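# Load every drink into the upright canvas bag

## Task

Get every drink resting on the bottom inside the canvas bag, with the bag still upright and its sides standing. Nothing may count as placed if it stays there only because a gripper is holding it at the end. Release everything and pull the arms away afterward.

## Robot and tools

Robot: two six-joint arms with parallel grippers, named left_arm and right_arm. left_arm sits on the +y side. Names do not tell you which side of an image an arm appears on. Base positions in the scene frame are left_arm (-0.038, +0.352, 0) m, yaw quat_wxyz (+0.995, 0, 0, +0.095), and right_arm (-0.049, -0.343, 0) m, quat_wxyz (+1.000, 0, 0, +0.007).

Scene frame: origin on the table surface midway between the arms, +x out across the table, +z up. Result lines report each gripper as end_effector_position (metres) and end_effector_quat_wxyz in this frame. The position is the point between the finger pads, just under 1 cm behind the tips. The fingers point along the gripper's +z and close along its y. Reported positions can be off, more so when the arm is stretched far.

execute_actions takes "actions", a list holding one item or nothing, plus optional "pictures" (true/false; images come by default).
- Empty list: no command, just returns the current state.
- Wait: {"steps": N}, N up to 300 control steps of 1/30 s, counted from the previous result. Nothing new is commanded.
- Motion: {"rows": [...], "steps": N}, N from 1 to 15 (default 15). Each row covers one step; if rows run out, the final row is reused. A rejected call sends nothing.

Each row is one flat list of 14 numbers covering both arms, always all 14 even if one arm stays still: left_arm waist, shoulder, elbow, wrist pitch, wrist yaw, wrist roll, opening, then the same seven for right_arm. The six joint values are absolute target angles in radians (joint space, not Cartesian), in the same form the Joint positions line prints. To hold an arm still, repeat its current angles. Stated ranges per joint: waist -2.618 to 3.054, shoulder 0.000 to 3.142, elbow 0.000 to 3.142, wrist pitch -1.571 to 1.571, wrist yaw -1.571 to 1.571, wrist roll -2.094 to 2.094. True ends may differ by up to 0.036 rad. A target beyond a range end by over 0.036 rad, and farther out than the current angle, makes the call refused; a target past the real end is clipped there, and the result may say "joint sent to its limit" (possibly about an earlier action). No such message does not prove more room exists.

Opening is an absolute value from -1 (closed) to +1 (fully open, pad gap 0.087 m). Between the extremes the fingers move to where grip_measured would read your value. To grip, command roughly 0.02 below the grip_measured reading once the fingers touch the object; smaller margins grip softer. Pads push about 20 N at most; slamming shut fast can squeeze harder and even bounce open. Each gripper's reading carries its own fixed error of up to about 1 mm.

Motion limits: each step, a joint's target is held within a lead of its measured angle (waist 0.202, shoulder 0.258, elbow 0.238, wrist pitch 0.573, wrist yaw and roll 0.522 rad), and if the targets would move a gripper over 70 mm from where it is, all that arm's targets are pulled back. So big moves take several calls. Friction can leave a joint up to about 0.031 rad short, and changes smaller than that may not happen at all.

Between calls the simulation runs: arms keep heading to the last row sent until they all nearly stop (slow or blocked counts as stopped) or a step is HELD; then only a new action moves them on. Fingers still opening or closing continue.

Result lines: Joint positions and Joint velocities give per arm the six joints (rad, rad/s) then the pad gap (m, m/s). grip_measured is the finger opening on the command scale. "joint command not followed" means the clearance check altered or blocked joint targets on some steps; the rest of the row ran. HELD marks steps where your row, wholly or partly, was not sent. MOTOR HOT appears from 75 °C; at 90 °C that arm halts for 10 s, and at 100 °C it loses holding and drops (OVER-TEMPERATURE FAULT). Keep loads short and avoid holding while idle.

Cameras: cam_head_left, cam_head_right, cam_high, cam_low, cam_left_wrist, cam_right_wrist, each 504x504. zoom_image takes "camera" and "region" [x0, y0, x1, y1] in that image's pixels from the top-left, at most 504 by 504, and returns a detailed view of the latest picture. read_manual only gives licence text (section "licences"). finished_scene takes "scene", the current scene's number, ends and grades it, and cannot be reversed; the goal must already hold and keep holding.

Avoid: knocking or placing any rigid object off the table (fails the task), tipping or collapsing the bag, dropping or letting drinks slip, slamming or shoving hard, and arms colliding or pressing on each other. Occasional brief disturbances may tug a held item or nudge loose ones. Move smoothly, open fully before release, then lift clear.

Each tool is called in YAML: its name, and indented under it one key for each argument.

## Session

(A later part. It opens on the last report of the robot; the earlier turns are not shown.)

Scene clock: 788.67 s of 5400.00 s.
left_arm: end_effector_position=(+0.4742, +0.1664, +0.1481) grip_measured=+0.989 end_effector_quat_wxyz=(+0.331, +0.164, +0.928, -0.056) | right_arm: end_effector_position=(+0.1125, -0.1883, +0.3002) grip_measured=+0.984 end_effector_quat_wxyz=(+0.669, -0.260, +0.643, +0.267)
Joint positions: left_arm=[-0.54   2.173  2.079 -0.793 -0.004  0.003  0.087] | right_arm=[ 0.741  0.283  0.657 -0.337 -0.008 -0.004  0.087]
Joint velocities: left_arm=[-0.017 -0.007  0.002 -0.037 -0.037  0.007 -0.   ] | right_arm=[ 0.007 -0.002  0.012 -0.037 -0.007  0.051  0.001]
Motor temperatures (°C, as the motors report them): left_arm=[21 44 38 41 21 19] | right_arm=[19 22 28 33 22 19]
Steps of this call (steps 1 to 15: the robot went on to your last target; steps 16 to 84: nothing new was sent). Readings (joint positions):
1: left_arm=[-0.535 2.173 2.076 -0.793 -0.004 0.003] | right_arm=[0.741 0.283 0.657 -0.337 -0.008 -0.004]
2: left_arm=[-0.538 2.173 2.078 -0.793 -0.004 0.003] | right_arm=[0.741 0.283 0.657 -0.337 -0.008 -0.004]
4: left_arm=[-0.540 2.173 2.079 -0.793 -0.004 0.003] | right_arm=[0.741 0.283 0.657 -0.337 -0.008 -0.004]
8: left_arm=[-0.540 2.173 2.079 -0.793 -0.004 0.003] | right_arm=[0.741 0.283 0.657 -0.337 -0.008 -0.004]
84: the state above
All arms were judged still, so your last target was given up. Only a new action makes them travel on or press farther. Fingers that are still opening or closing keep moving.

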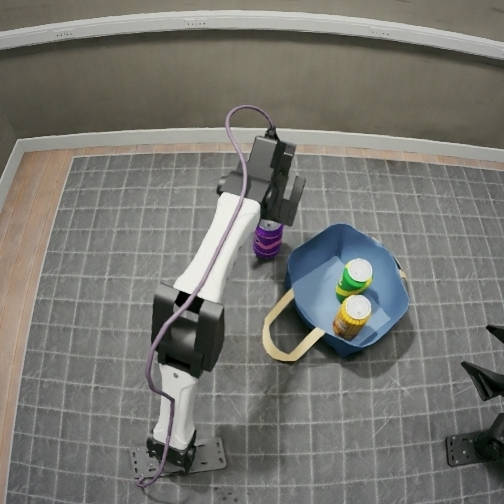

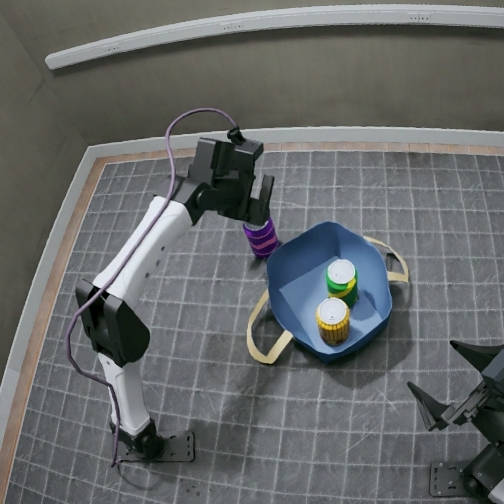

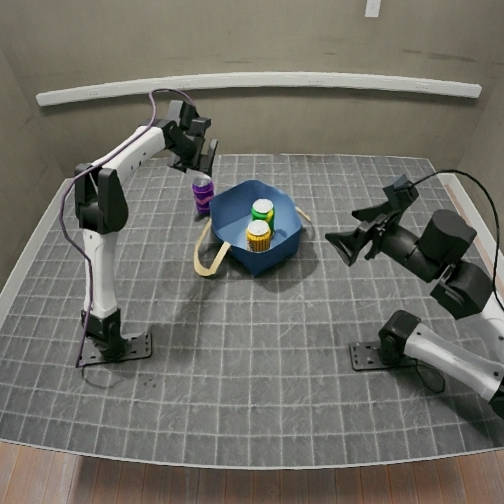

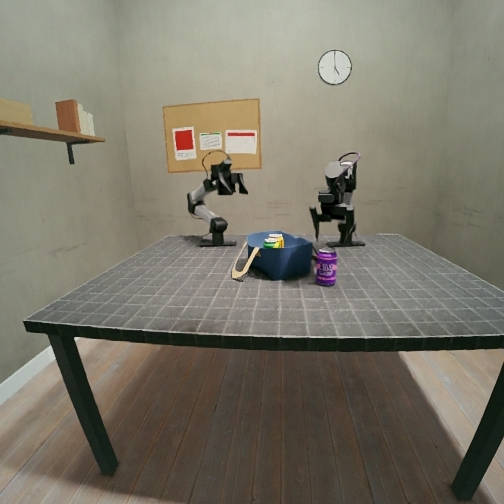

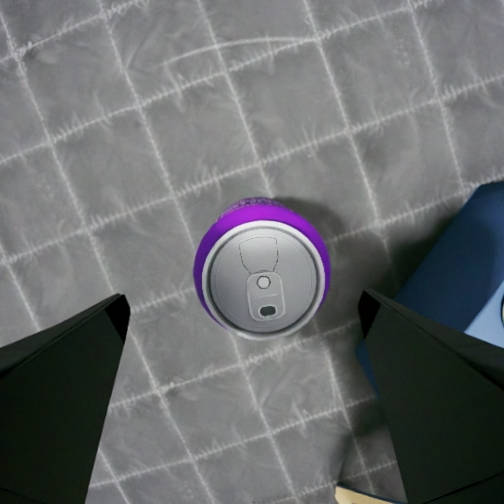

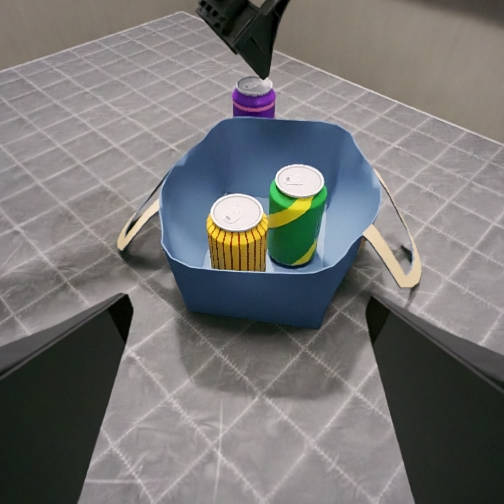

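execute_actions:
  actions:
    - {"rows": [[-0.548,2.165,2.085,-0.78,0,0,0.95,0.73,0.28,0.645,-0.33,0,0,1],[-0.553,2.165,2.065,-0.755,0,0,0.9,0.73,0.28,0.645,-0.33,0,0,1],[-0.557,2.165,2.048,-0.73,0,0,0.86,0.73,0.28,0.645,-0.33,0,0,1],[-0.56,2.165,2.03,-0.705,0,0,0.84,0.73,0.28,0.645,-0.33,0,0,1],[-0.56,2.165,2.01,-0.68,0,0,0.84,0.73,0.28,0.645,-0.33,0,0,1],[-0.56,2.165,1.988,-0.655,0,0,0.84,0.73,0.28,0.645,-0.33,0,0,1],[-0.56,2.165,1.965,-0.63,0,0,0.84,0.73,0.28,0.645,-0.33,0,0,1],[-0.56,2.165,1.942,-0.608,0,0,0.84,0.73,0.28,0.645,-0.33,0,0,1],[-0.56,2.165,1.919,-0.588,0,0,0.84,0.73,0.28,0.645,-0.33,0,0,1],[-0.56,2.165,1.897,-0.572,0,0,0.84,0.73,0.28,0.645,-0.33,0,0,1],[-0.56,2.165,1.877,-0.56,0,0,0.84,0.73,0.28,0.645,-0.33,0,0,1],[-0.56,2.165,1.86,-0.553,0,0,0.84,0.73,0.28,0.645,-0.33,0,0,1],[-0.56,2.165,1.847,-0.549,0,0,0.84,0.73,0.28,0.645,-0.33,0,0,1],[-0.56,2.165,1.839,-0.549,0,0,0.84,0.73,0.28,0.645,-0.33,0,0,1],[-0.56,2.165,1.835,-0.549,0,0,0.84,0.73,0.28,0.645,-0.33,0,0,1]], "steps": 15}
  pictures: false

execute_actions:
  actions:
    - {"rows": [[-0.56,2.165,1.835,-0.549,0,0,0.84,0.73,0.28,0.645,-0.33,0,0,1],[-0.56,2.165,1.835,-0.549,0,0,0.84,0.73,0.28,0.645,-0.33,0,0,1],[-0.56,2.165,1.835,-0.549,0,0,0.8,0.73,0.28,0.645,-0.33,0,0,1],[-0.56,2.165,1.835,-0.549,0,0,0.75,0.73,0.28,0.645,-0.33,0,0,1],[-0.56,2.165,1.835,-0.549,0,0,0.7,0.73,0.28,0.645,-0.33,0,0,1],[-0.56,2.165,1.835,-0.549,0,0,0.65,0.73,0.28,0.645,-0.33,0,0,1],[-0.56,2.165,1.835,-0.549,0,0,0.61,0.73,0.28,0.645,-0.33,0,0,1],[-0.56,2.165,1.835,-0.549,0,0,0.575,0.73,0.28,0.645,-0.33,0,0,1],[-0.56,2.165,1.835,-0.549,0,0,0.545,0.73,0.28,0.645,-0.33,0,0,1],[-0.56,2.165,1.835,-0.549,0,0,0.52,0.73,0.28,0.645,-0.33,0,0,1],[-0.56,2.165,1.835,-0.549,0,0,0.495,0.73,0.28,0.645,-0.33,0,0,1],[-0.56,2.165,1.835,-0.549,0,0,0.475,0.73,0.28,0.645,-0.33,0,0,1],[-0.56,2.165,1.835,-0.549,0,0,0.46,0.73,0.28,0.645,-0.33,0,0,1],[-0.56,2.165,1.835,-0.549,0,0,0.455,0.73,0.28,0.645,-0.33,0,0,1]], "steps": 15}

Scene clock: 861.57 s of 5400.00 s.
left_arm: end_effector_position=(+0.4673, +0.1603, +0.0902) grip_measured=+0.840 end_effector_quat_wxyz=(+0.317, +0.172, +0.931, -0.056) | right_arm: end_effector_position=(+0.1125, -0.1883, +0.3002) grip_measured=+0.984 end_effector_quat_wxyz=(+0.669, -0.260, +0.643, +0.267)
Joint positions: left_arm=[-0.555  2.173  1.863 -0.606 -0.004  0.003  0.08 ] | right_arm=[ 0.741  0.283  0.657 -0.337 -0.008 -0.004  0.087]
Joint velocities: left_arm=[-0.002 -0.012 -0.315  0.139  0.081 -0.051  0.   ] | right_arm=[-0.017 -0.002 -0.002  0.081 -0.081  0.037 -0.001]
Motor temperatures (°C, as the motors report them): left_arm=[21 54 42 36 21 19] | right_arm=[19 22 28 33 22 19]
Steps of this call (steps 1 to 90: nothing new was sent; then 69.40 s passed at rest; steps 91 to 105: all 15 steps of this action). Readings (joint positions):
91: left_arm=[-0.540 2.173 2.079 -0.793 -0.004 0.003] | right_arm=[0.741 0.283 0.657 -0.337 -0.008 -0.004]
92: left_arm=[-0.541 2.173 2.079 -0.791 -0.004 0.003] | right_arm=[0.741 0.283 0.657 -0.337 -0.008 -0.004]
94: left_arm=[-0.543 2.173 2.071 -0.772 -0.004 0.003] | right_arm=[0.741 0.283 0.657 -0.337 -0.008 -0.004]
98: left_arm=[-0.553 2.173 2.006 -0.695 -0.004 0.003] | right_arm=[0.741 0.283 0.657 -0.337 -0.008 -0.004]
105: the state above

Scene clock: 862.07 s of 5400.00 s.
left_arm: end_effector_position=(+0.4717, +0.1586, +0.0897) grip_measured=+0.477 end_effector_quat_wxyz=(+0.327, +0.171, +0.928, -0.058) | right_arm: end_effector_position=(+0.1125, -0.1883, +0.3002) grip_measured=+0.984 end_effector_quat_wxyz=(+0.669, -0.260, +0.643, +0.267)
Joint positions: left_arm=[-0.555  2.173  1.85  -0.57  -0.004  0.003  0.065] | right_arm=[ 0.741  0.283  0.657 -0.337 -0.008 -0.004  0.087]
Joint velocities: left_arm=[ 0.002  0.002  0.002  0.007 -0.051  0.022 -0.   ] | right_arm=[-0.012 -0.002  0.002  0.037  0.037  0.066  0.002]
Motor temperatures (°C, as the motors report them): left_arm=[21 54 42 36 21 19] | right_arm=[19 22 28 33 22 19]
Steps of this call (steps 1 to 15: all 15 steps of this action). Readings (joint positions):
1: left_arm=[-0.555 2.173 1.855 -0.602 -0.004 0.003] | right_arm=[0.741 0.283 0.657 -0.337 -0.008 -0.004]
2: left_arm=[-0.555 2.173 1.851 -0.599 -0.004 0.003] | right_arm=[0.741 0.283 0.657 -0.337 -0.008 -0.004]
4: left_arm=[-0.555 2.173 1.850 -0.590 -0.004 0.003] | right_arm=[0.741 0.283 0.657 -0.337 -0.008 -0.004]
8: left_arm=[-0.555 2.173 1.850 -0.575 -0.004 0.003] | right_arm=[0.741 0.283 0.657 -0.337 -0.008 -0.004]
15: the state above

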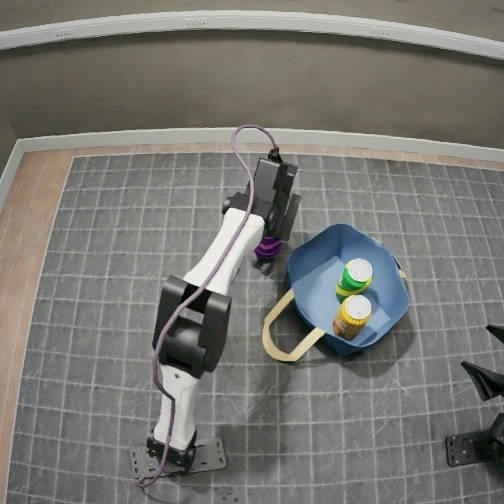

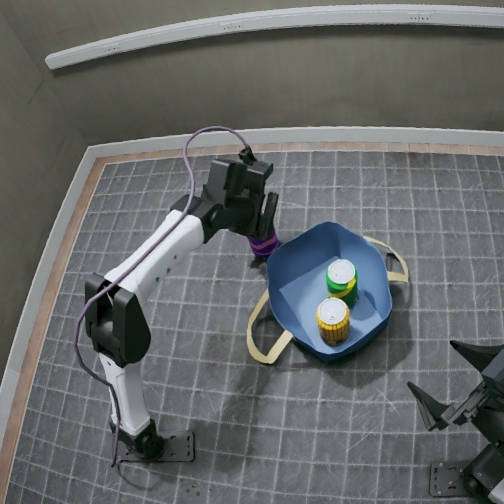

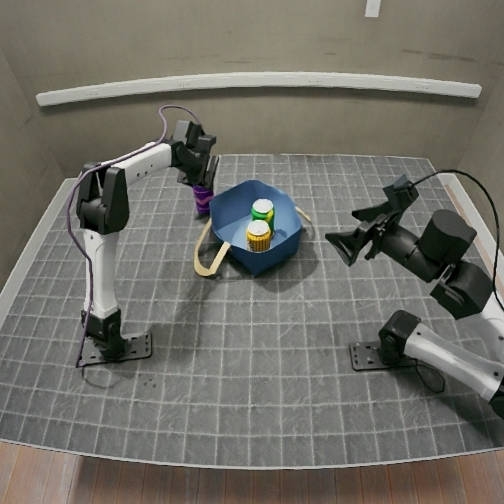

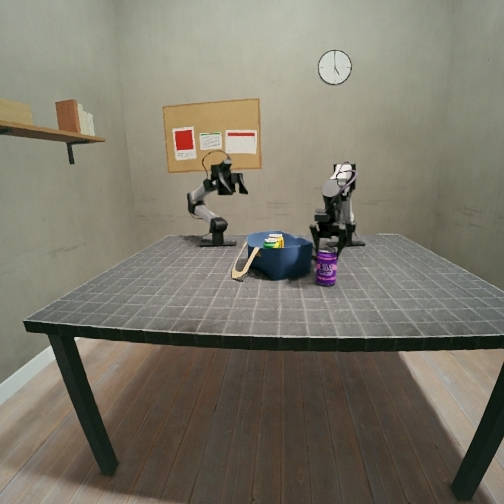

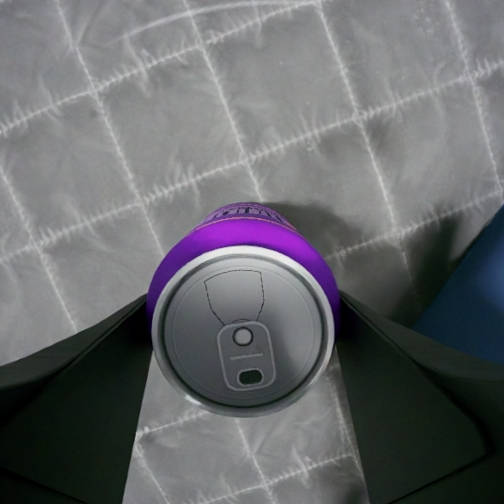

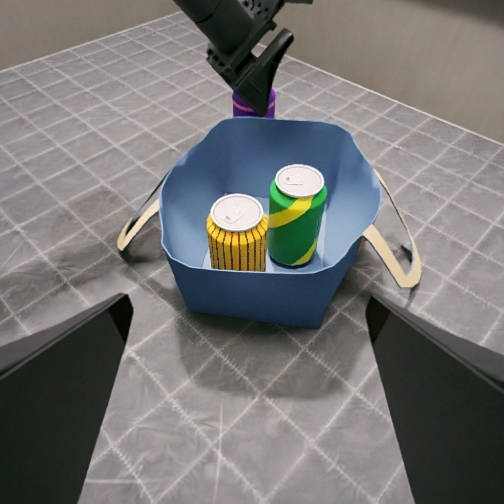

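execute_actions:
  actions: []

Scene clock: 892.33 s of 5400.00 s.
left_arm: end_effector_position=(+0.4717, +0.1586, +0.0897) grip_measured=+0.477 end_effector_quat_wxyz=(+0.327, +0.171, +0.928, -0.058) | right_arm: end_effector_position=(+0.1125, -0.1883, +0.3002) grip_measured=+0.984 end_effector_quat_wxyz=(+0.669, -0.260, +0.643, +0.267)
Joint positions: left_arm=[-0.555  2.173  1.85  -0.57  -0.004  0.003  0.065] | right_arm=[ 0.741  0.283  0.657 -0.337 -0.008 -0.004  0.087]
Joint velocities: left_arm=[ 0.007 -0.002 -0.012 -0.037 -0.007 -0.007  0.   ] | right_arm=[ 0.007  0.012  0.017 -0.051 -0.081  0.022 -0.   ]
Motor temperatures (°C, as the motors report them): left_arm=[21 57 39 37 21 19] | right_arm=[19 22 29 33 22 19]
Steps of this call (steps 1 to 15: the robot went on to your last target; steps 16 to 90: nothing new was sent; then 27.27 s passed at rest). Readings (joint positions):
1: left_arm=[-0.555 2.173 1.850 -0.570 -0.004 0.003] | right_arm=[0.741 0.283 0.657 -0.337 -0.008 -0.004]
2: left_arm=[-0.555 2.173 1.850 -0.570 -0.004 0.003] | right_arm=[0.741 0.283 0.657 -0.337 -0.008 -0.004]
4: left_arm=[-0.555 2.173 1.850 -0.570 -0.004 0.003] | right_arm=[0.741 0.283 0.657 -0.337 -0.008 -0.004]
8: left_arm=[-0.555 2.173 1.850 -0.570 -0.004 0.003] | right_arm=[0.741 0.283 0.657 -0.337 -0.008 -0.004]
90: the state above
All arms were judged still, so your last target was given up. Only a new action makes them travel on or press farther. Fingers that are still opening or closing keep moving.

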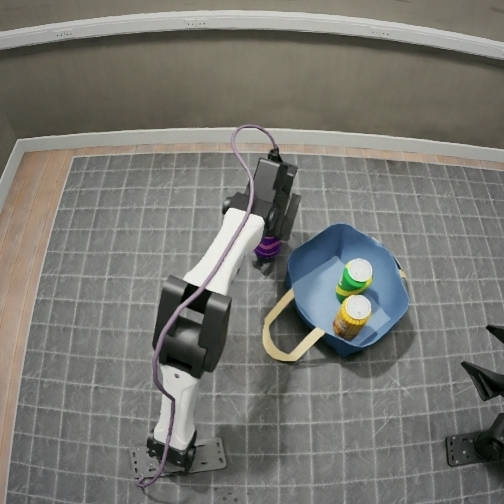

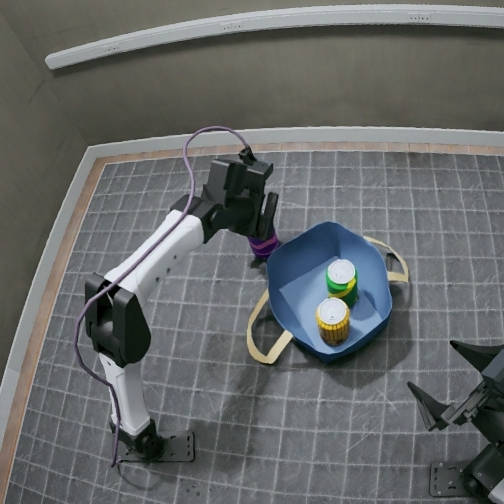

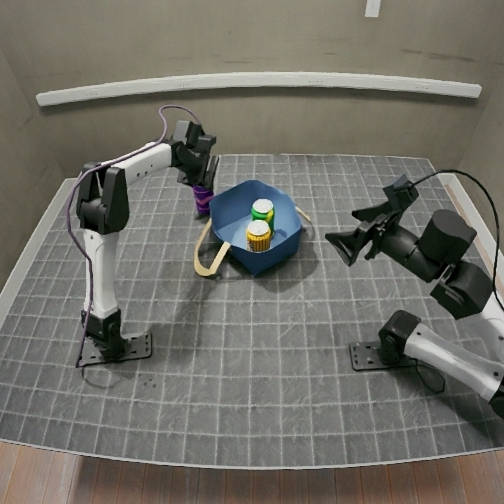

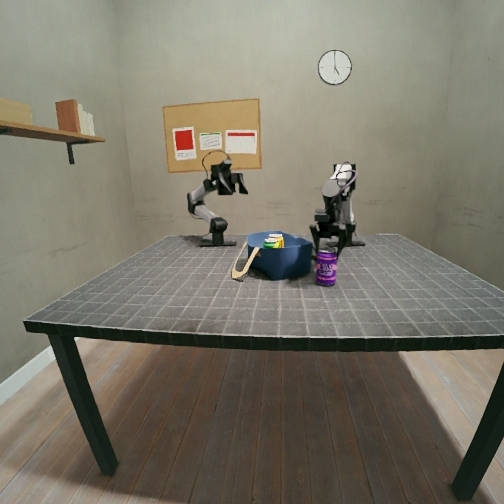

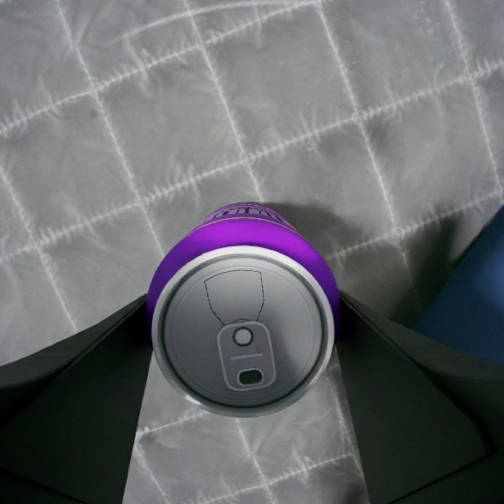

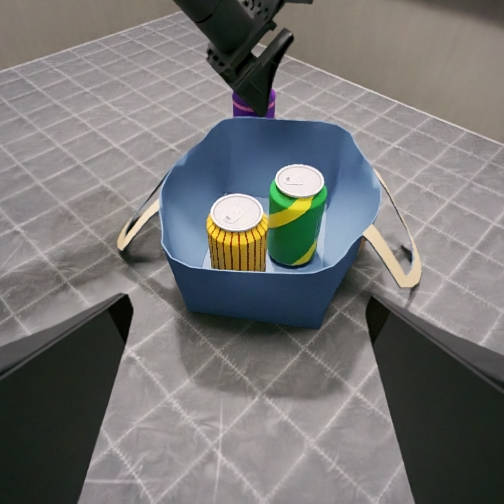

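execute_actions:
  actions:
    - {"rows": [[-0.56,2.164,1.866,-0.555,0,0,0.455,0.73,0.28,0.645,-0.33,0,0,1],[-0.56,2.162,1.874,-0.564,0,0,0.455,0.73,0.28,0.645,-0.33,0,0,1],[-0.56,2.158,1.888,-0.580,0,0,0.455,0.73,0.28,0.645,-0.33,0,0,1],[-0.558,2.155,1.905,-0.598,0,0,0.455,0.73,0.28,0.645,-0.33,0,0,1],[-0.554,2.150,1.924,-0.620,0,0,0.455,0.73,0.28,0.645,-0.33,0,0,1],[-0.549,2.145,1.947,-0.645,0,0,0.455,0.73,0.28,0.645,-0.33,0,0,1],[-0.543,2.140,1.969,-0.670,0,0,0.455,0.73,0.28,0.645,-0.33,0,0,1],[-0.537,2.134,1.992,-0.694,0,0,0.455,0.73,0.28,0.645,-0.33,0,0,1],[-0.531,2.129,2.014,-0.719,0,0,0.455,0.73,0.28,0.645,-0.33,0,0,1],[-0.525,2.124,2.036,-0.744,0,0,0.455,0.73,0.28,0.645,-0.33,0,0,1],[-0.520,2.119,2.059,-0.768,0,0,0.455,0.73,0.28,0.645,-0.33,0,0,1],[-0.516,2.113,2.081,-0.793,0,0,0.455,0.73,0.28,0.645,-0.33,0,0,1],[-0.513,2.106,2.101,-0.815,0,0,0.455,0.73,0.28,0.645,-0.33,0,0,1],[-0.511,2.098,2.118,-0.836,0,0,0.455,0.73,0.28,0.645,-0.33,0,0,1],[-0.51,2.088,2.130,-0.856,0,0,0.455,0.73,0.28,0.645,-0.33,0,0,1]], "steps": 15}
  pictures: false

execute_actions:
  actions:
    - {"rows": [[-0.51,2.076,2.138,-0.875,0,0,0.455,0.73,0.28,0.645,-0.33,0,0,1],[-0.51,2.062,2.143,-0.893,0,0,0.455,0.73,0.28,0.645,-0.33,0,0,1],[-0.51,2.047,2.146,-0.910,0,0,0.455,0.73,0.28,0.645,-0.33,0,0,1],[-0.51,2.031,2.148,-0.927,0,0,0.455,0.73,0.28,0.645,-0.33,0,0,1],[-0.51,2.015,2.150,-0.944,0,0,0.455,0.73,0.28,0.645,-0.33,0,0,1],[-0.51,1.999,2.150,-0.960,0,0,0.455,0.73,0.28,0.645,-0.33,0,0,1],[-0.51,1.983,2.150,-0.976,0,0,0.455,0.73,0.28,0.645,-0.33,0,0,1],[-0.51,1.968,2.150,-0.991,0,0,0.455,0.73,0.28,0.645,-0.33,0,0,1],[-0.51,1.954,2.150,-1.005,0,0,0.455,0.73,0.28,0.645,-0.33,0,0,1],[-0.51,1.942,2.150,-1.017,0,0,0.455,0.73,0.28,0.645,-0.33,0,0,1],[-0.51,1.932,2.150,-1.028,0,0,0.455,0.73,0.28,0.645,-0.33,0,0,1],[-0.51,1.924,2.150,-1.037,0,0,0.455,0.73,0.28,0.645,-0.33,0,0,1],[-0.51,1.918,2.150,-1.043,0,0,0.455,0.73,0.28,0.645,-0.33,0,0,1],[-0.51,1.914,2.150,-1.047,0,0,0.455,0.73,0.28,0.645,-0.33,0,0,1],[-0.51,1.912,2.150,-1.049,0,0,0.455,0.73,0.28,0.645,-0.33,0,0,1]], "steps": 15}
  pictures: true

Scene clock: 938.23 s of 5400.00 s.
left_arm: end_effector_position=(+0.4739, +0.1775, +0.1497) grip_measured=+0.477 end_effector_quat_wxyz=(+0.330, +0.155, +0.930, -0.053) | right_arm: end_effector_position=(+0.1125, -0.1883, +0.3002) grip_measured=+0.984 end_effector_quat_wxyz=(+0.669, -0.260, +0.643, +0.267)
Joint positions: left_arm=[-0.52   2.157  2.061 -0.793 -0.002  0.003  0.065] | right_arm=[ 0.741  0.283  0.657 -0.337 -0.008 -0.004  0.087]
Joint velocities: left_arm=[ 0.168 -0.232  0.481 -0.608  0.037  0.007 -0.001] | right_arm=[ 0.017 -0.017  0.007 -0.022 -0.007 -0.022 -0.001]
Motor temperatures (°C, as the motors report them): left_arm=[21 59 38 37 21 19] | right_arm=[19 22 29 33 22 19]
Steps of this call (steps 1 to 90: nothing new was sent; then 42.40 s passed at rest; steps 91 to 105: all 15 steps of this action). Readings (joint positions):
91: left_arm=[-0.555 2.173 1.850 -0.570 -0.004 0.003] | right_arm=[0.741 0.283 0.657 -0.337 -0.008 -0.004]
92: left_arm=[-0.555 2.173 1.850 -0.570 -0.004 0.003] | right_arm=[0.741 0.283 0.657 -0.337 -0.008 -0.004]
94: left_arm=[-0.555 2.173 1.856 -0.577 -0.004 0.003] | right_arm=[0.741 0.283 0.657 -0.337 -0.008 -0.004]
98: left_arm=[-0.554 2.173 1.907 -0.653 -0.004 0.003] | right_arm=[0.741 0.283 0.657 -0.337 -0.008 -0.004]
105: the state above

Scene clock: 938.73 s of 5400.00 s.
left_arm: end_effector_position=(+0.4160, +0.2024, +0.2413) grip_measured=+0.477 end_effector_quat_wxyz=(+0.339, +0.150, +0.927, -0.053) | right_arm: end_effector_position=(+0.1125, -0.1883, +0.3002) grip_measured=+0.984 end_effector_quat_wxyz=(+0.669, -0.260, +0.643, +0.267)
Joint positions: left_arm=[-0.51   1.948  2.116 -1.039 -0.002  0.003  0.065] | right_arm=[ 0.741  0.283  0.657 -0.337 -0.008 -0.004  0.087]
Joint velocities: left_arm=[-0.017 -0.159  0.022 -0.271 -0.007  0.007 -0.   ] | right_arm=[ 0.027 -0.007 -0.007  0.022  0.051 -0.022 -0.   ]
Motor temperatures (°C, as the motors report them): left_arm=[21 59 38 37 21 19] | right_arm=[19 22 29 33 22 19]
Steps of this call (steps 1 to 15: all 15 steps of this action). Readings (joint positions):
1: left_arm=[-0.516 2.147 2.075 -0.812 -0.002 0.003] | right_arm=[0.741 0.283 0.657 -0.337 -0.008 -0.004]
2: left_arm=[-0.512 2.135 2.087 -0.830 -0.002 0.003] | right_arm=[0.741 0.283 0.657 -0.337 -0.008 -0.004]
4: left_arm=[-0.510 2.104 2.101 -0.866 -0.002 0.003] | right_arm=[0.741 0.283 0.657 -0.337 -0.008 -0.004]
8: left_arm=[-0.510 2.035 2.111 -0.939 -0.002 0.003] | right_arm=[0.741 0.283 0.657 -0.337 -0.008 -0.004]
15: the state above

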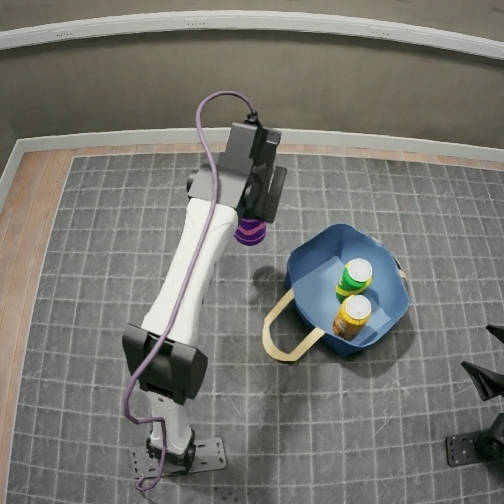

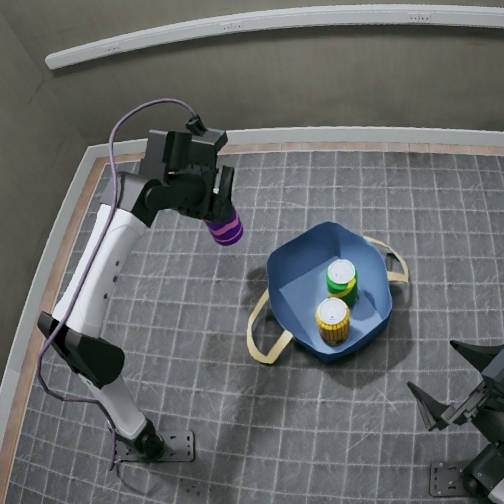

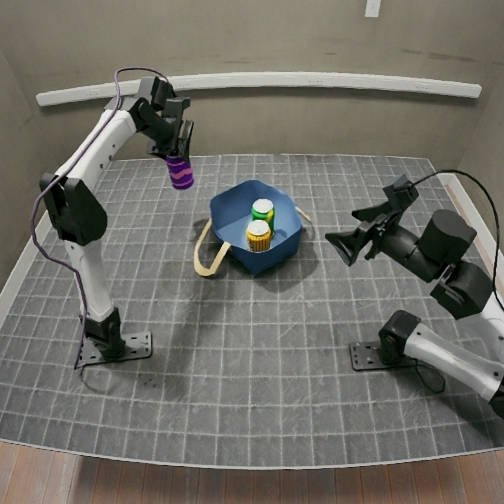

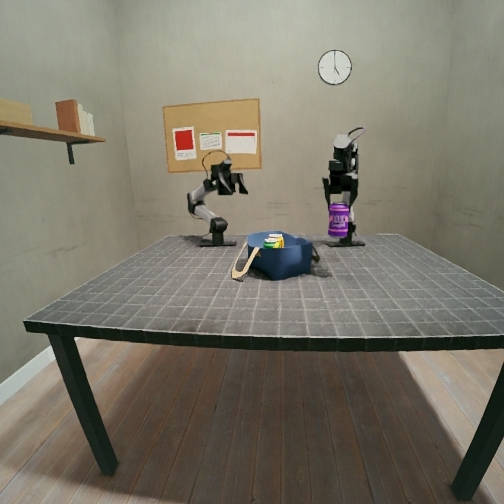

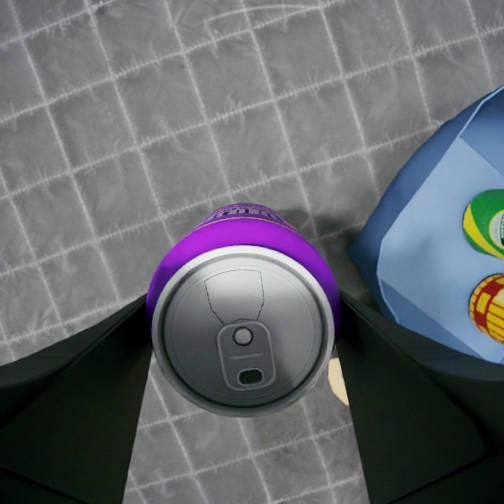

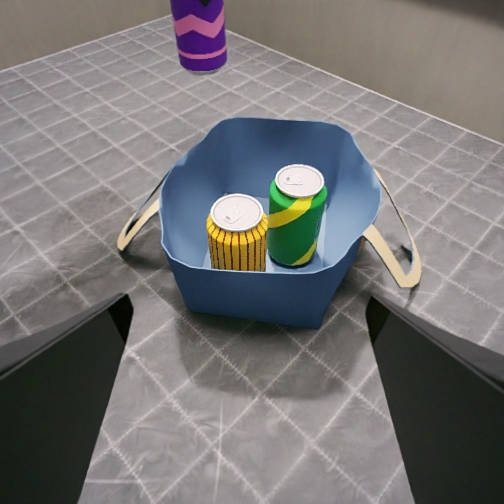

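execute_actions:
  actions:
    - {"rows": [[-0.515,1.912,2.150,-1.049,0,0,0.455,0.73,0.28,0.645,-0.33,0,0,1],[-0.524,1.912,2.150,-1.049,0,0,0.455,0.73,0.28,0.645,-0.33,0,0,1],[-0.537,1.912,2.150,-1.049,0,0,0.455,0.73,0.28,0.645,-0.33,0,0,1],[-0.554,1.912,2.150,-1.049,0,0,0.455,0.73,0.28,0.645,-0.33,0,0,1],[-0.574,1.912,2.150,-1.049,0,0,0.455,0.73,0.28,0.645,-0.33,0,0,1],[-0.596,1.912,2.150,-1.049,0,0,0.455,0.73,0.28,0.645,-0.33,0,0,1],[-0.619,1.912,2.150,-1.049,0,0,0.455,0.73,0.28,0.645,-0.33,0,0,1],[-0.643,1.912,2.150,-1.049,0,0,0.455,0.73,0.28,0.645,-0.33,0,0,1],[-0.667,1.912,2.150,-1.049,0,0,0.455,0.73,0.28,0.645,-0.33,0,0,1],[-0.691,1.912,2.150,-1.049,0,0,0.455,0.73,0.28,0.645,-0.33,0,0,1],[-0.714,1.912,2.150,-1.049,0,0,0.455,0.73,0.28,0.645,-0.33,0,0,1],[-0.736,1.912,2.150,-1.049,0,0,0.455,0.73,0.28,0.645,-0.33,0,0,1],[-0.757,1.912,2.150,-1.049,0,0,0.455,0.73,0.28,0.645,-0.33,0,0,1],[-0.776,1.912,2.150,-1.049,0,0,0.455,0.73,0.28,0.645,-0.33,0,0,1],[-0.793,1.912,2.150,-1.049,0,0,0.455,0.73,0.28,0.645,-0.33,0,0,1]], "steps": 15}
  pictures: false

execute_actions:
  actions:
    - {"rows": [[-0.807,1.912,2.150,-1.049,0,0,0.455,0.73,0.28,0.645,-0.33,0,0,1],[-0.819,1.912,2.150,-1.049,0,0,0.455,0.73,0.28,0.645,-0.33,0,0,1],[-0.829,1.912,2.150,-1.049,0,0,0.455,0.73,0.28,0.645,-0.33,0,0,1],[-0.836,1.912,2.150,-1.049,0,0,0.455,0.73,0.28,0.645,-0.33,0,0,1],[-0.841,1.912,2.150,-1.049,0,0,0.455,0.73,0.28,0.645,-0.33,0,0,1],[-0.844,1.912,2.150,-1.049,0,0,0.455,0.73,0.28,0.645,-0.33,0,0,1],[-0.846,1.912,2.150,-1.049,0,0,0.455,0.73,0.28,0.645,-0.33,0,0,1]], "steps": 13}
  pictures: true

Scene clock: 955.17 s of 5400.00 s.
left_arm: end_effector_position=(+0.3568, +0.0992, +0.2401) grip_measured=+0.477 end_effector_quat_wxyz=(+0.316, +0.267, +0.906, -0.090) | right_arm: end_effector_position=(+0.1125, -0.1883, +0.3002) grip_measured=+0.984 end_effector_quat_wxyz=(+0.669, -0.260, +0.643, +0.267)
Joint positions: left_arm=[-0.762  1.941  2.117 -1.077 -0.004  0.003  0.065] | right_arm=[ 0.741  0.283  0.657 -0.337 -0.008 -0.004  0.087]
Joint velocities: left_arm=[-0.589  0.002 -0.012  0.037  0.051 -0.051 -0.   ] | right_arm=[ 0.007  0.012 -0.017 -0.007  0.007  0.022 -0.   ]
Motor temperatures (°C, as the motors report them): left_arm=[21 59 40 37 21 19] | right_arm=[19 22 29 33 22 19]
Steps of this call (steps 1 to 30: the robot went on to your last target; steps 31 to 90: nothing new was sent; then 12.93 s passed at rest; steps 91 to 105: all 15 steps of this action). Readings (joint positions):
91: left_arm=[-0.510 1.941 2.117 -1.077 -0.002 0.003] | right_arm=[0.741 0.283 0.657 -0.337 -0.008 -0.004]
92: left_arm=[-0.510 1.941 2.117 -1.077 -0.002 0.003] | right_arm=[0.741 0.283 0.657 -0.337 -0.008 -0.004]
94: left_arm=[-0.518 1.941 2.117 -1.077 -0.004 0.003] | right_arm=[0.741 0.283 0.657 -0.337 -0.008 -0.004]
98: left_arm=[-0.581 1.941 2.117 -1.077 -0.011 0.003] | right_arm=[0.741 0.283 0.657 -0.337 -0.008 -0.004]
105: the state above

Scene clock: 955.60 s of 5400.00 s.
left_arm: end_effector_position=(+0.3338, +0.0665, +0.2401) grip_measured=+0.477 end_effector_quat_wxyz=(+0.311, +0.305, +0.894, -0.107) | right_arm: end_effector_position=(+0.1125, -0.1883, +0.3002) grip_measured=+0.984 end_effector_quat_wxyz=(+0.669, -0.260, +0.643, +0.267)
Joint positions: left_arm=[-0.845  1.941  2.117 -1.077  0.003  0.003  0.065] | right_arm=[ 0.741  0.283  0.657 -0.337 -0.008 -0.004  0.087]
Joint velocities: left_arm=[ 0.002  0.007  0.002  0.007  0.022  0.037 -0.   ] | right_arm=[ 0.002  0.002  0.002  0.037 -0.022 -0.037  0.001]
Motor temperatures (°C, as the motors report them): left_arm=[21 58 40 37 21 19] | right_arm=[19 22 29 33 22 19]
Steps of this call (steps 1 to 13: all 13 steps of this action). Readings (joint positions):
1: left_arm=[-0.782 1.941 2.117 -1.077 -0.002 0.003] | right_arm=[0.741 0.283 0.657 -0.337 -0.008 -0.004]
2: left_arm=[-0.799 1.941 2.117 -1.077 -0.000 0.003] | right_arm=[0.741 0.283 0.657 -0.337 -0.008 -0.004]
4: left_arm=[-0.824 1.941 2.117 -1.077 0.003 0.003] | right_arm=[0.741 0.283 0.657 -0.337 -0.008 -0.004]
8: left_arm=[-0.845 1.941 2.117 -1.077 0.004 0.003] | right_arm=[0.741 0.283 0.657 -0.337 -0.008 -0.004]
13: the state above

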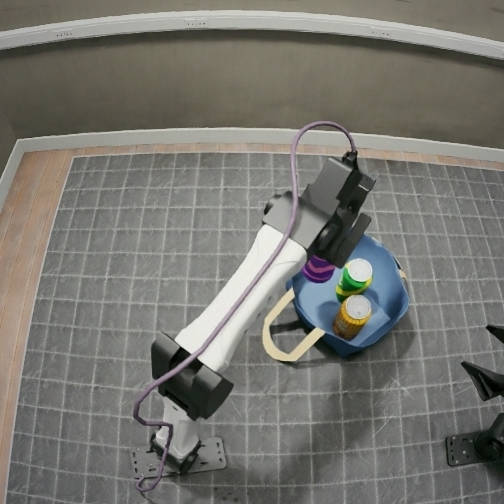

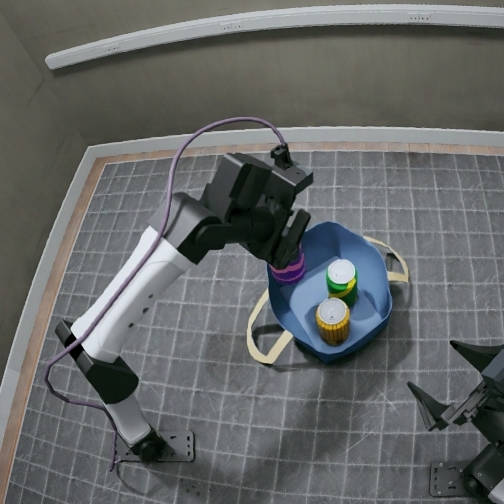

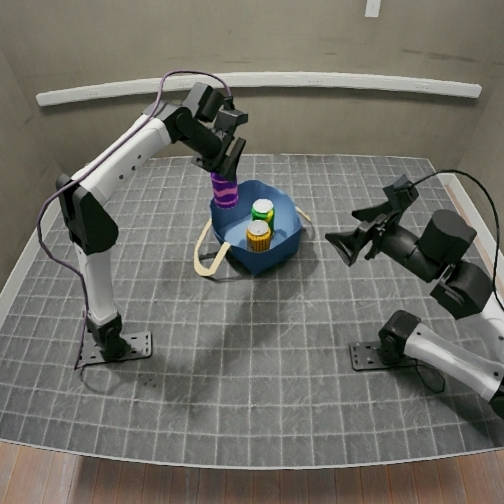

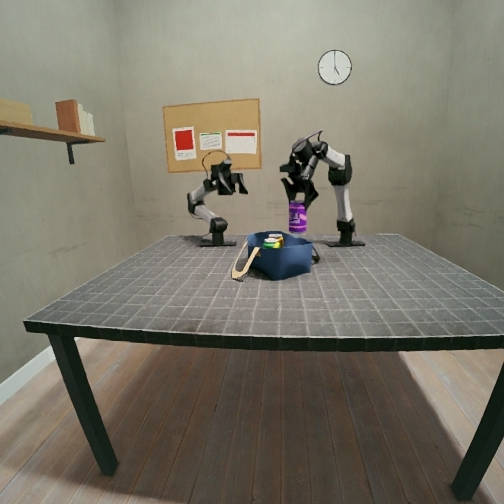

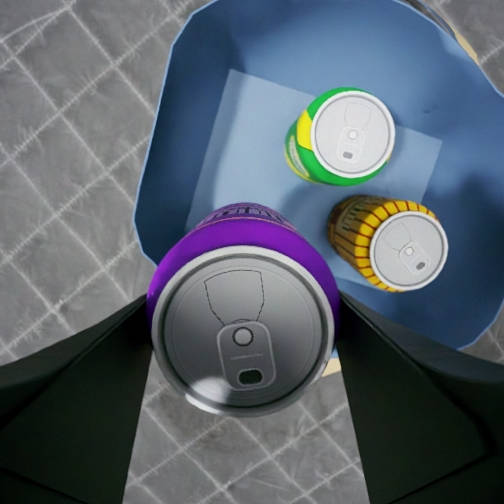

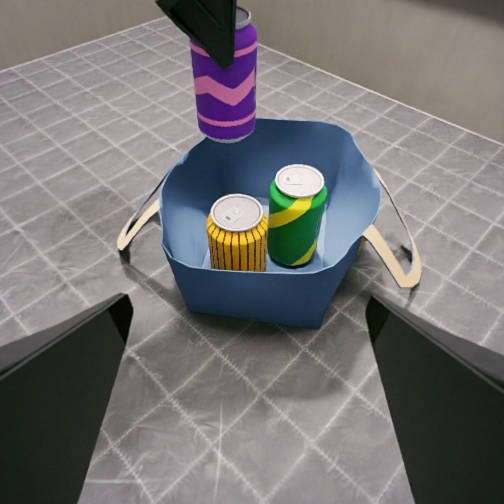

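execute_actions:
  actions:
    - {"rows": [[-0.846,1.92,2.125,-1.025,0,0,0.455,0.73,0.28,0.645,-0.33,0,0,1],[-0.846,1.92,2.107,-0.99,0,0,0.455,0.73,0.28,0.645,-0.33,0,0,1],[-0.846,1.92,2.090,-0.95,0,0,0.455,0.73,0.28,0.645,-0.33,0,0,1],[-0.846,1.92,2.070,-0.912,0,0,0.455,0.73,0.28,0.645,-0.33,0,0,1],[-0.846,1.92,2.046,-0.880,0,0,0.455,0.73,0.28,0.645,-0.33,0,0,1],[-0.846,1.92,2.020,-0.854,0,0,0.455,0.73,0.28,0.645,-0.33,0,0,1],[-0.846,1.92,1.994,-0.828,0,0,0.455,0.73,0.28,0.645,-0.33,0,0,1],[-0.846,1.92,1.968,-0.802,0,0,0.455,0.73,0.28,0.645,-0.33,0,0,1],[-0.846,1.92,1.942,-0.776,0,0,0.455,0.73,0.28,0.645,-0.33,0,0,1],[-0.846,1.92,1.916,-0.750,0,0,0.455,0.73,0.28,0.645,-0.33,0,0,1],[-0.846,1.92,1.890,-0.724,0,0,0.455,0.73,0.28,0.645,-0.33,0,0,1],[-0.846,1.92,1.864,-0.698,0,0,0.455,0.73,0.28,0.645,-0.33,0,0,1],[-0.846,1.92,1.838,-0.672,0,0,0.455,0.73,0.28,0.645,-0.33,0,0,1],[-0.846,1.92,1.812,-0.646,0,0,0.455,0.73,0.28,0.645,-0.33,0,0,1],[-0.846,1.92,1.786,-0.620,0,0,0.455,0.73,0.28,0.645,-0.33,0,0,1]], "steps": 15}
  pictures: false

execute_actions:
  actions:
    - {"rows": [[-0.846,1.92,1.760,-0.594,0,0,0.455,0.73,0.28,0.645,-0.33,0,0,1],[-0.846,1.92,1.734,-0.569,0,0,0.455,0.73,0.28,0.645,-0.33,0,0,1],[-0.846,1.92,1.708,-0.545,0,0,0.455,0.73,0.28,0.645,-0.33,0,0,1],[-0.846,1.92,1.683,-0.522,0,0,0.455,0.73,0.28,0.645,-0.33,0,0,1],[-0.846,1.92,1.659,-0.501,0,0,0.455,0.73,0.28,0.645,-0.33,0,0,1],[-0.846,1.92,1.636,-0.482,0,0,0.455,0.73,0.28,0.645,-0.33,0,0,1],[-0.846,1.92,1.615,-0.465,0,0,0.455,0.73,0.28,0.645,-0.33,0,0,1],[-0.846,1.92,1.596,-0.450,0,0,0.455,0.73,0.28,0.645,-0.33,0,0,1],[-0.846,1.92,1.579,-0.437,0,0,0.455,0.73,0.28,0.645,-0.33,0,0,1],[-0.846,1.92,1.564,-0.428,0,0,0.455,0.73,0.28,0.645,-0.33,0,0,1],[-0.846,1.92,1.551,-0.422,0,0,0.455,0.73,0.28,0.645,-0.33,0,0,1],[-0.846,1.92,1.540,-0.42,0,0,0.455,0.73,0.28,0.645,-0.33,0,0,1],[-0.846,1.92,1.531,-0.42,0,0,0.455,0.73,0.28,0.645,-0.33,0,0,1],[-0.846,1.92,1.523,-0.42,0,0,0.455,0.73,0.28,0.645,-0.33,0,0,1],[-0.846,1.92,1.516,-0.42,0,0,0.455,0.73,0.28,0.645,-0.33,0,0,1]], "steps": 15}
  pictures: false

execute_actions:
  actions:
    - {"rows": [[-0.846,1.92,1.510,-0.42,0,0,0.455,0.73,0.28,0.645,-0.33,0,0,1],[-0.846,1.92,1.505,-0.42,0,0,0.455,0.73,0.28,0.645,-0.33,0,0,1],[-0.846,1.92,1.501,-0.42,0,0,0.455,0.73,0.28,0.645,-0.33,0,0,1],[-0.846,1.92,1.498,-0.42,0,0,0.455,0.73,0.28,0.645,-0.33,0,0,1]], "steps": 10}
  pictures: true

Scene clock: 1032.17 s of 5400.00 s.
left_arm: end_effector_position=(+0.3493, +0.0546, +0.1705) grip_measured=+0.477 end_effector_quat_wxyz=(+0.311, +0.305, +0.894, -0.107) | right_arm: end_effector_position=(+0.1125, -0.1883, +0.3002) grip_measured=+0.984 end_effector_quat_wxyz=(+0.669, -0.260, +0.643, +0.267)
Joint positions: left_arm=[-0.845  1.941  1.829 -0.789  0.003  0.003  0.065] | right_arm=[ 0.741  0.283  0.657 -0.337 -0.008 -0.004  0.087]
Joint velocities: left_arm=[-0.002 -0.002 -0.755  0.755 -0.022  0.007 -0.001] | right_arm=[ 0.007 -0.007  0.002 -0.022 -0.051  0.022  0.   ]
Motor temperatures (°C, as the motors report them): left_arm=[21 59 45 38 21 19] | right_arm=[19 22 29 33 22 19]
Steps of this call (steps 1 to 15: the robot went on to your last target; steps 16 to 90: nothing new was sent; then 73.07 s passed at rest; steps 91 to 105: all 15 steps of this action). Readings (joint positions):
91: left_arm=[-0.845 1.941 2.117 -1.077 0.003 0.003] | right_arm=[0.741 0.283 0.657 -0.337 -0.008 -0.004]
92: left_arm=[-0.845 1.941 2.117 -1.076 0.003 0.003] | right_arm=[0.741 0.283 0.657 -0.337 -0.008 -0.004]
94: left_arm=[-0.845 1.941 2.104 -1.052 0.003 0.003] | right_arm=[0.741 0.283 0.657 -0.337 -0.008 -0.004]
98: left_arm=[-0.845 1.941 2.021 -0.951 0.003 0.003] | right_arm=[0.741 0.283 0.657 -0.337 -0.008 -0.004]
105: the state above

Scene clock: 1032.67 s of 5400.00 s.
left_arm: end_effector_position=(+0.3441, +0.0586, +0.0933) grip_measured=+0.477 end_effector_quat_wxyz=(+0.301, +0.306, +0.897, -0.103) | right_arm: end_effector_position=(+0.1125, -0.1883, +0.3002) grip_measured=+0.984 end_effector_quat_wxyz=(+0.669, -0.260, +0.643, +0.267)
Joint positions: left_arm=[-0.845  1.94   1.531 -0.514  0.003  0.003  0.065] | right_arm=[ 0.741  0.283  0.657 -0.337 -0.008 -0.004  0.087]
Joint velocities: left_arm=[-0.007 -0.071 -0.076  0.227  0.022 -0.066  0.   ] | right_arm=[-0.007 -0.002  0.002 -0.051 -0.022 -0.066 -0.   ]
Motor temperatures (°C, as the motors report them): left_arm=[21 59 45 38 21 19] | right_arm=[19 22 29 33 22 19]
Steps of this call (steps 1 to 15: all 15 steps of this action). Readings (joint positions):
1: left_arm=[-0.845 1.941 1.803 -0.764 0.003 0.003] | right_arm=[0.741 0.283 0.657 -0.337 -0.008 -0.004]
2: left_arm=[-0.845 1.941 1.777 -0.739 0.003 0.003] | right_arm=[0.741 0.283 0.657 -0.337 -0.008 -0.004]
4: left_arm=[-0.845 1.941 1.726 -0.689 0.003 0.003] | right_arm=[0.741 0.283 0.657 -0.337 -0.008 -0.004]
8: left_arm=[-0.845 1.941 1.631 -0.598 0.003 0.003] | right_arm=[0.741 0.283 0.657 -0.337 -0.008 -0.004]
15: the state above

Scene clock: 1033.00 s of 5400.00 s.
left_arm: end_effector_position=(+0.3488, +0.0550, +0.0925) grip_measured=+0.477 end_effector_quat_wxyz=(+0.315, +0.304, +0.892, -0.108) | right_arm: end_effector_position=(+0.1125, -0.1883, +0.3002) grip_measured=+0.984 end_effector_quat_wxyz=(+0.669, -0.260, +0.643, +0.267)
Joint positions: left_arm=[-0.845  1.94   1.513 -0.465  0.003  0.003  0.065] | right_arm=[ 0.741  0.283  0.657 -0.337 -0.008 -0.004  0.087]
Joint velocities: left_arm=[-0.002 -0.012 -0.012 -0.007 -0.007 -0.051 -0.   ] | right_arm=[0.002 0.002 0.002 0.066 0.051 0.066 0.001]
Motor temperatures (°C, as the motors report them): left_arm=[21 59 45 38 21 19] | right_arm=[19 22 29 33 22 19]
Steps of this call (steps 1 to 10: all 10 steps of this action). Readings (joint positions):
1: left_arm=[-0.845 1.940 1.529 -0.506 0.003 0.003] | right_arm=[0.741 0.283 0.657 -0.337 -0.008 -0.004]
2: left_arm=[-0.845 1.940 1.524 -0.496 0.003 0.003] | right_arm=[0.741 0.283 0.657 -0.337 -0.008 -0.004]
4: left_arm=[-0.845 1.940 1.519 -0.482 0.003 0.003] | right_arm=[0.741 0.283 0.657 -0.337 -0.008 -0.004]
8: left_arm=[-0.845 1.940 1.513 -0.466 0.003 0.003] | right_arm=[0.741 0.283 0.657 -0.337 -0.008 -0.004]
10: the state above

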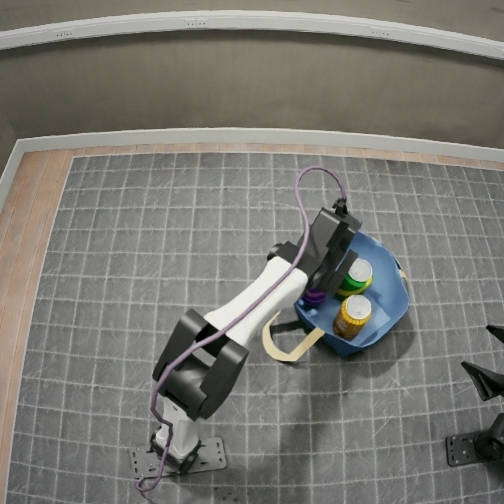

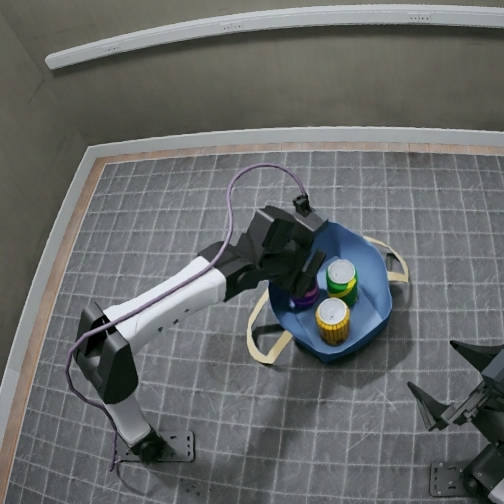

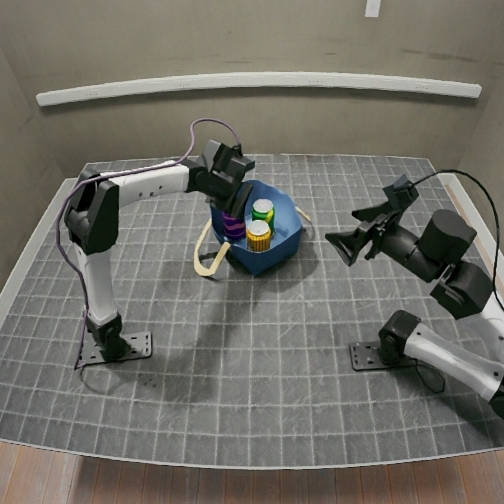

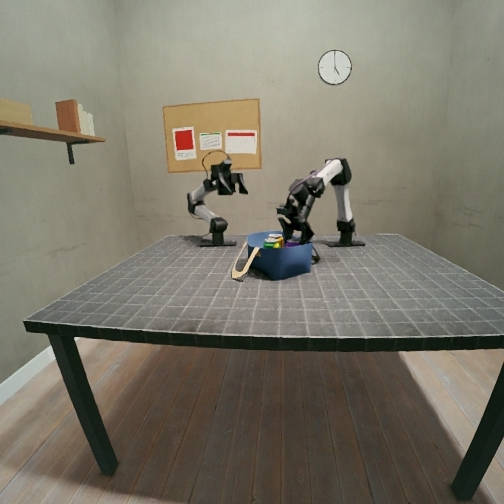

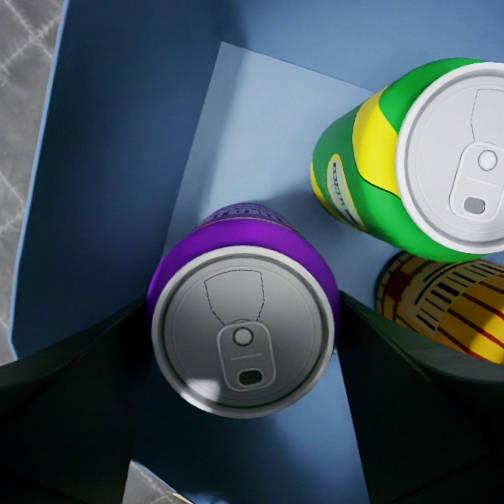

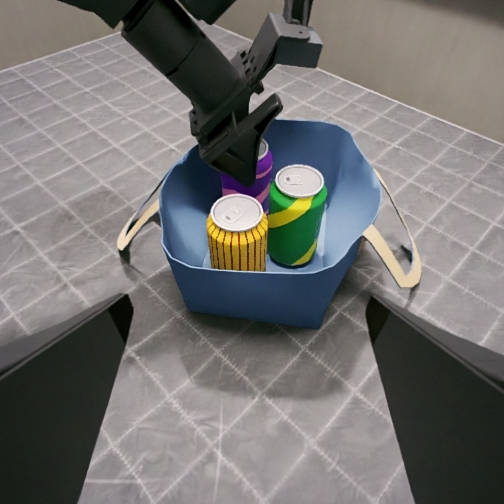

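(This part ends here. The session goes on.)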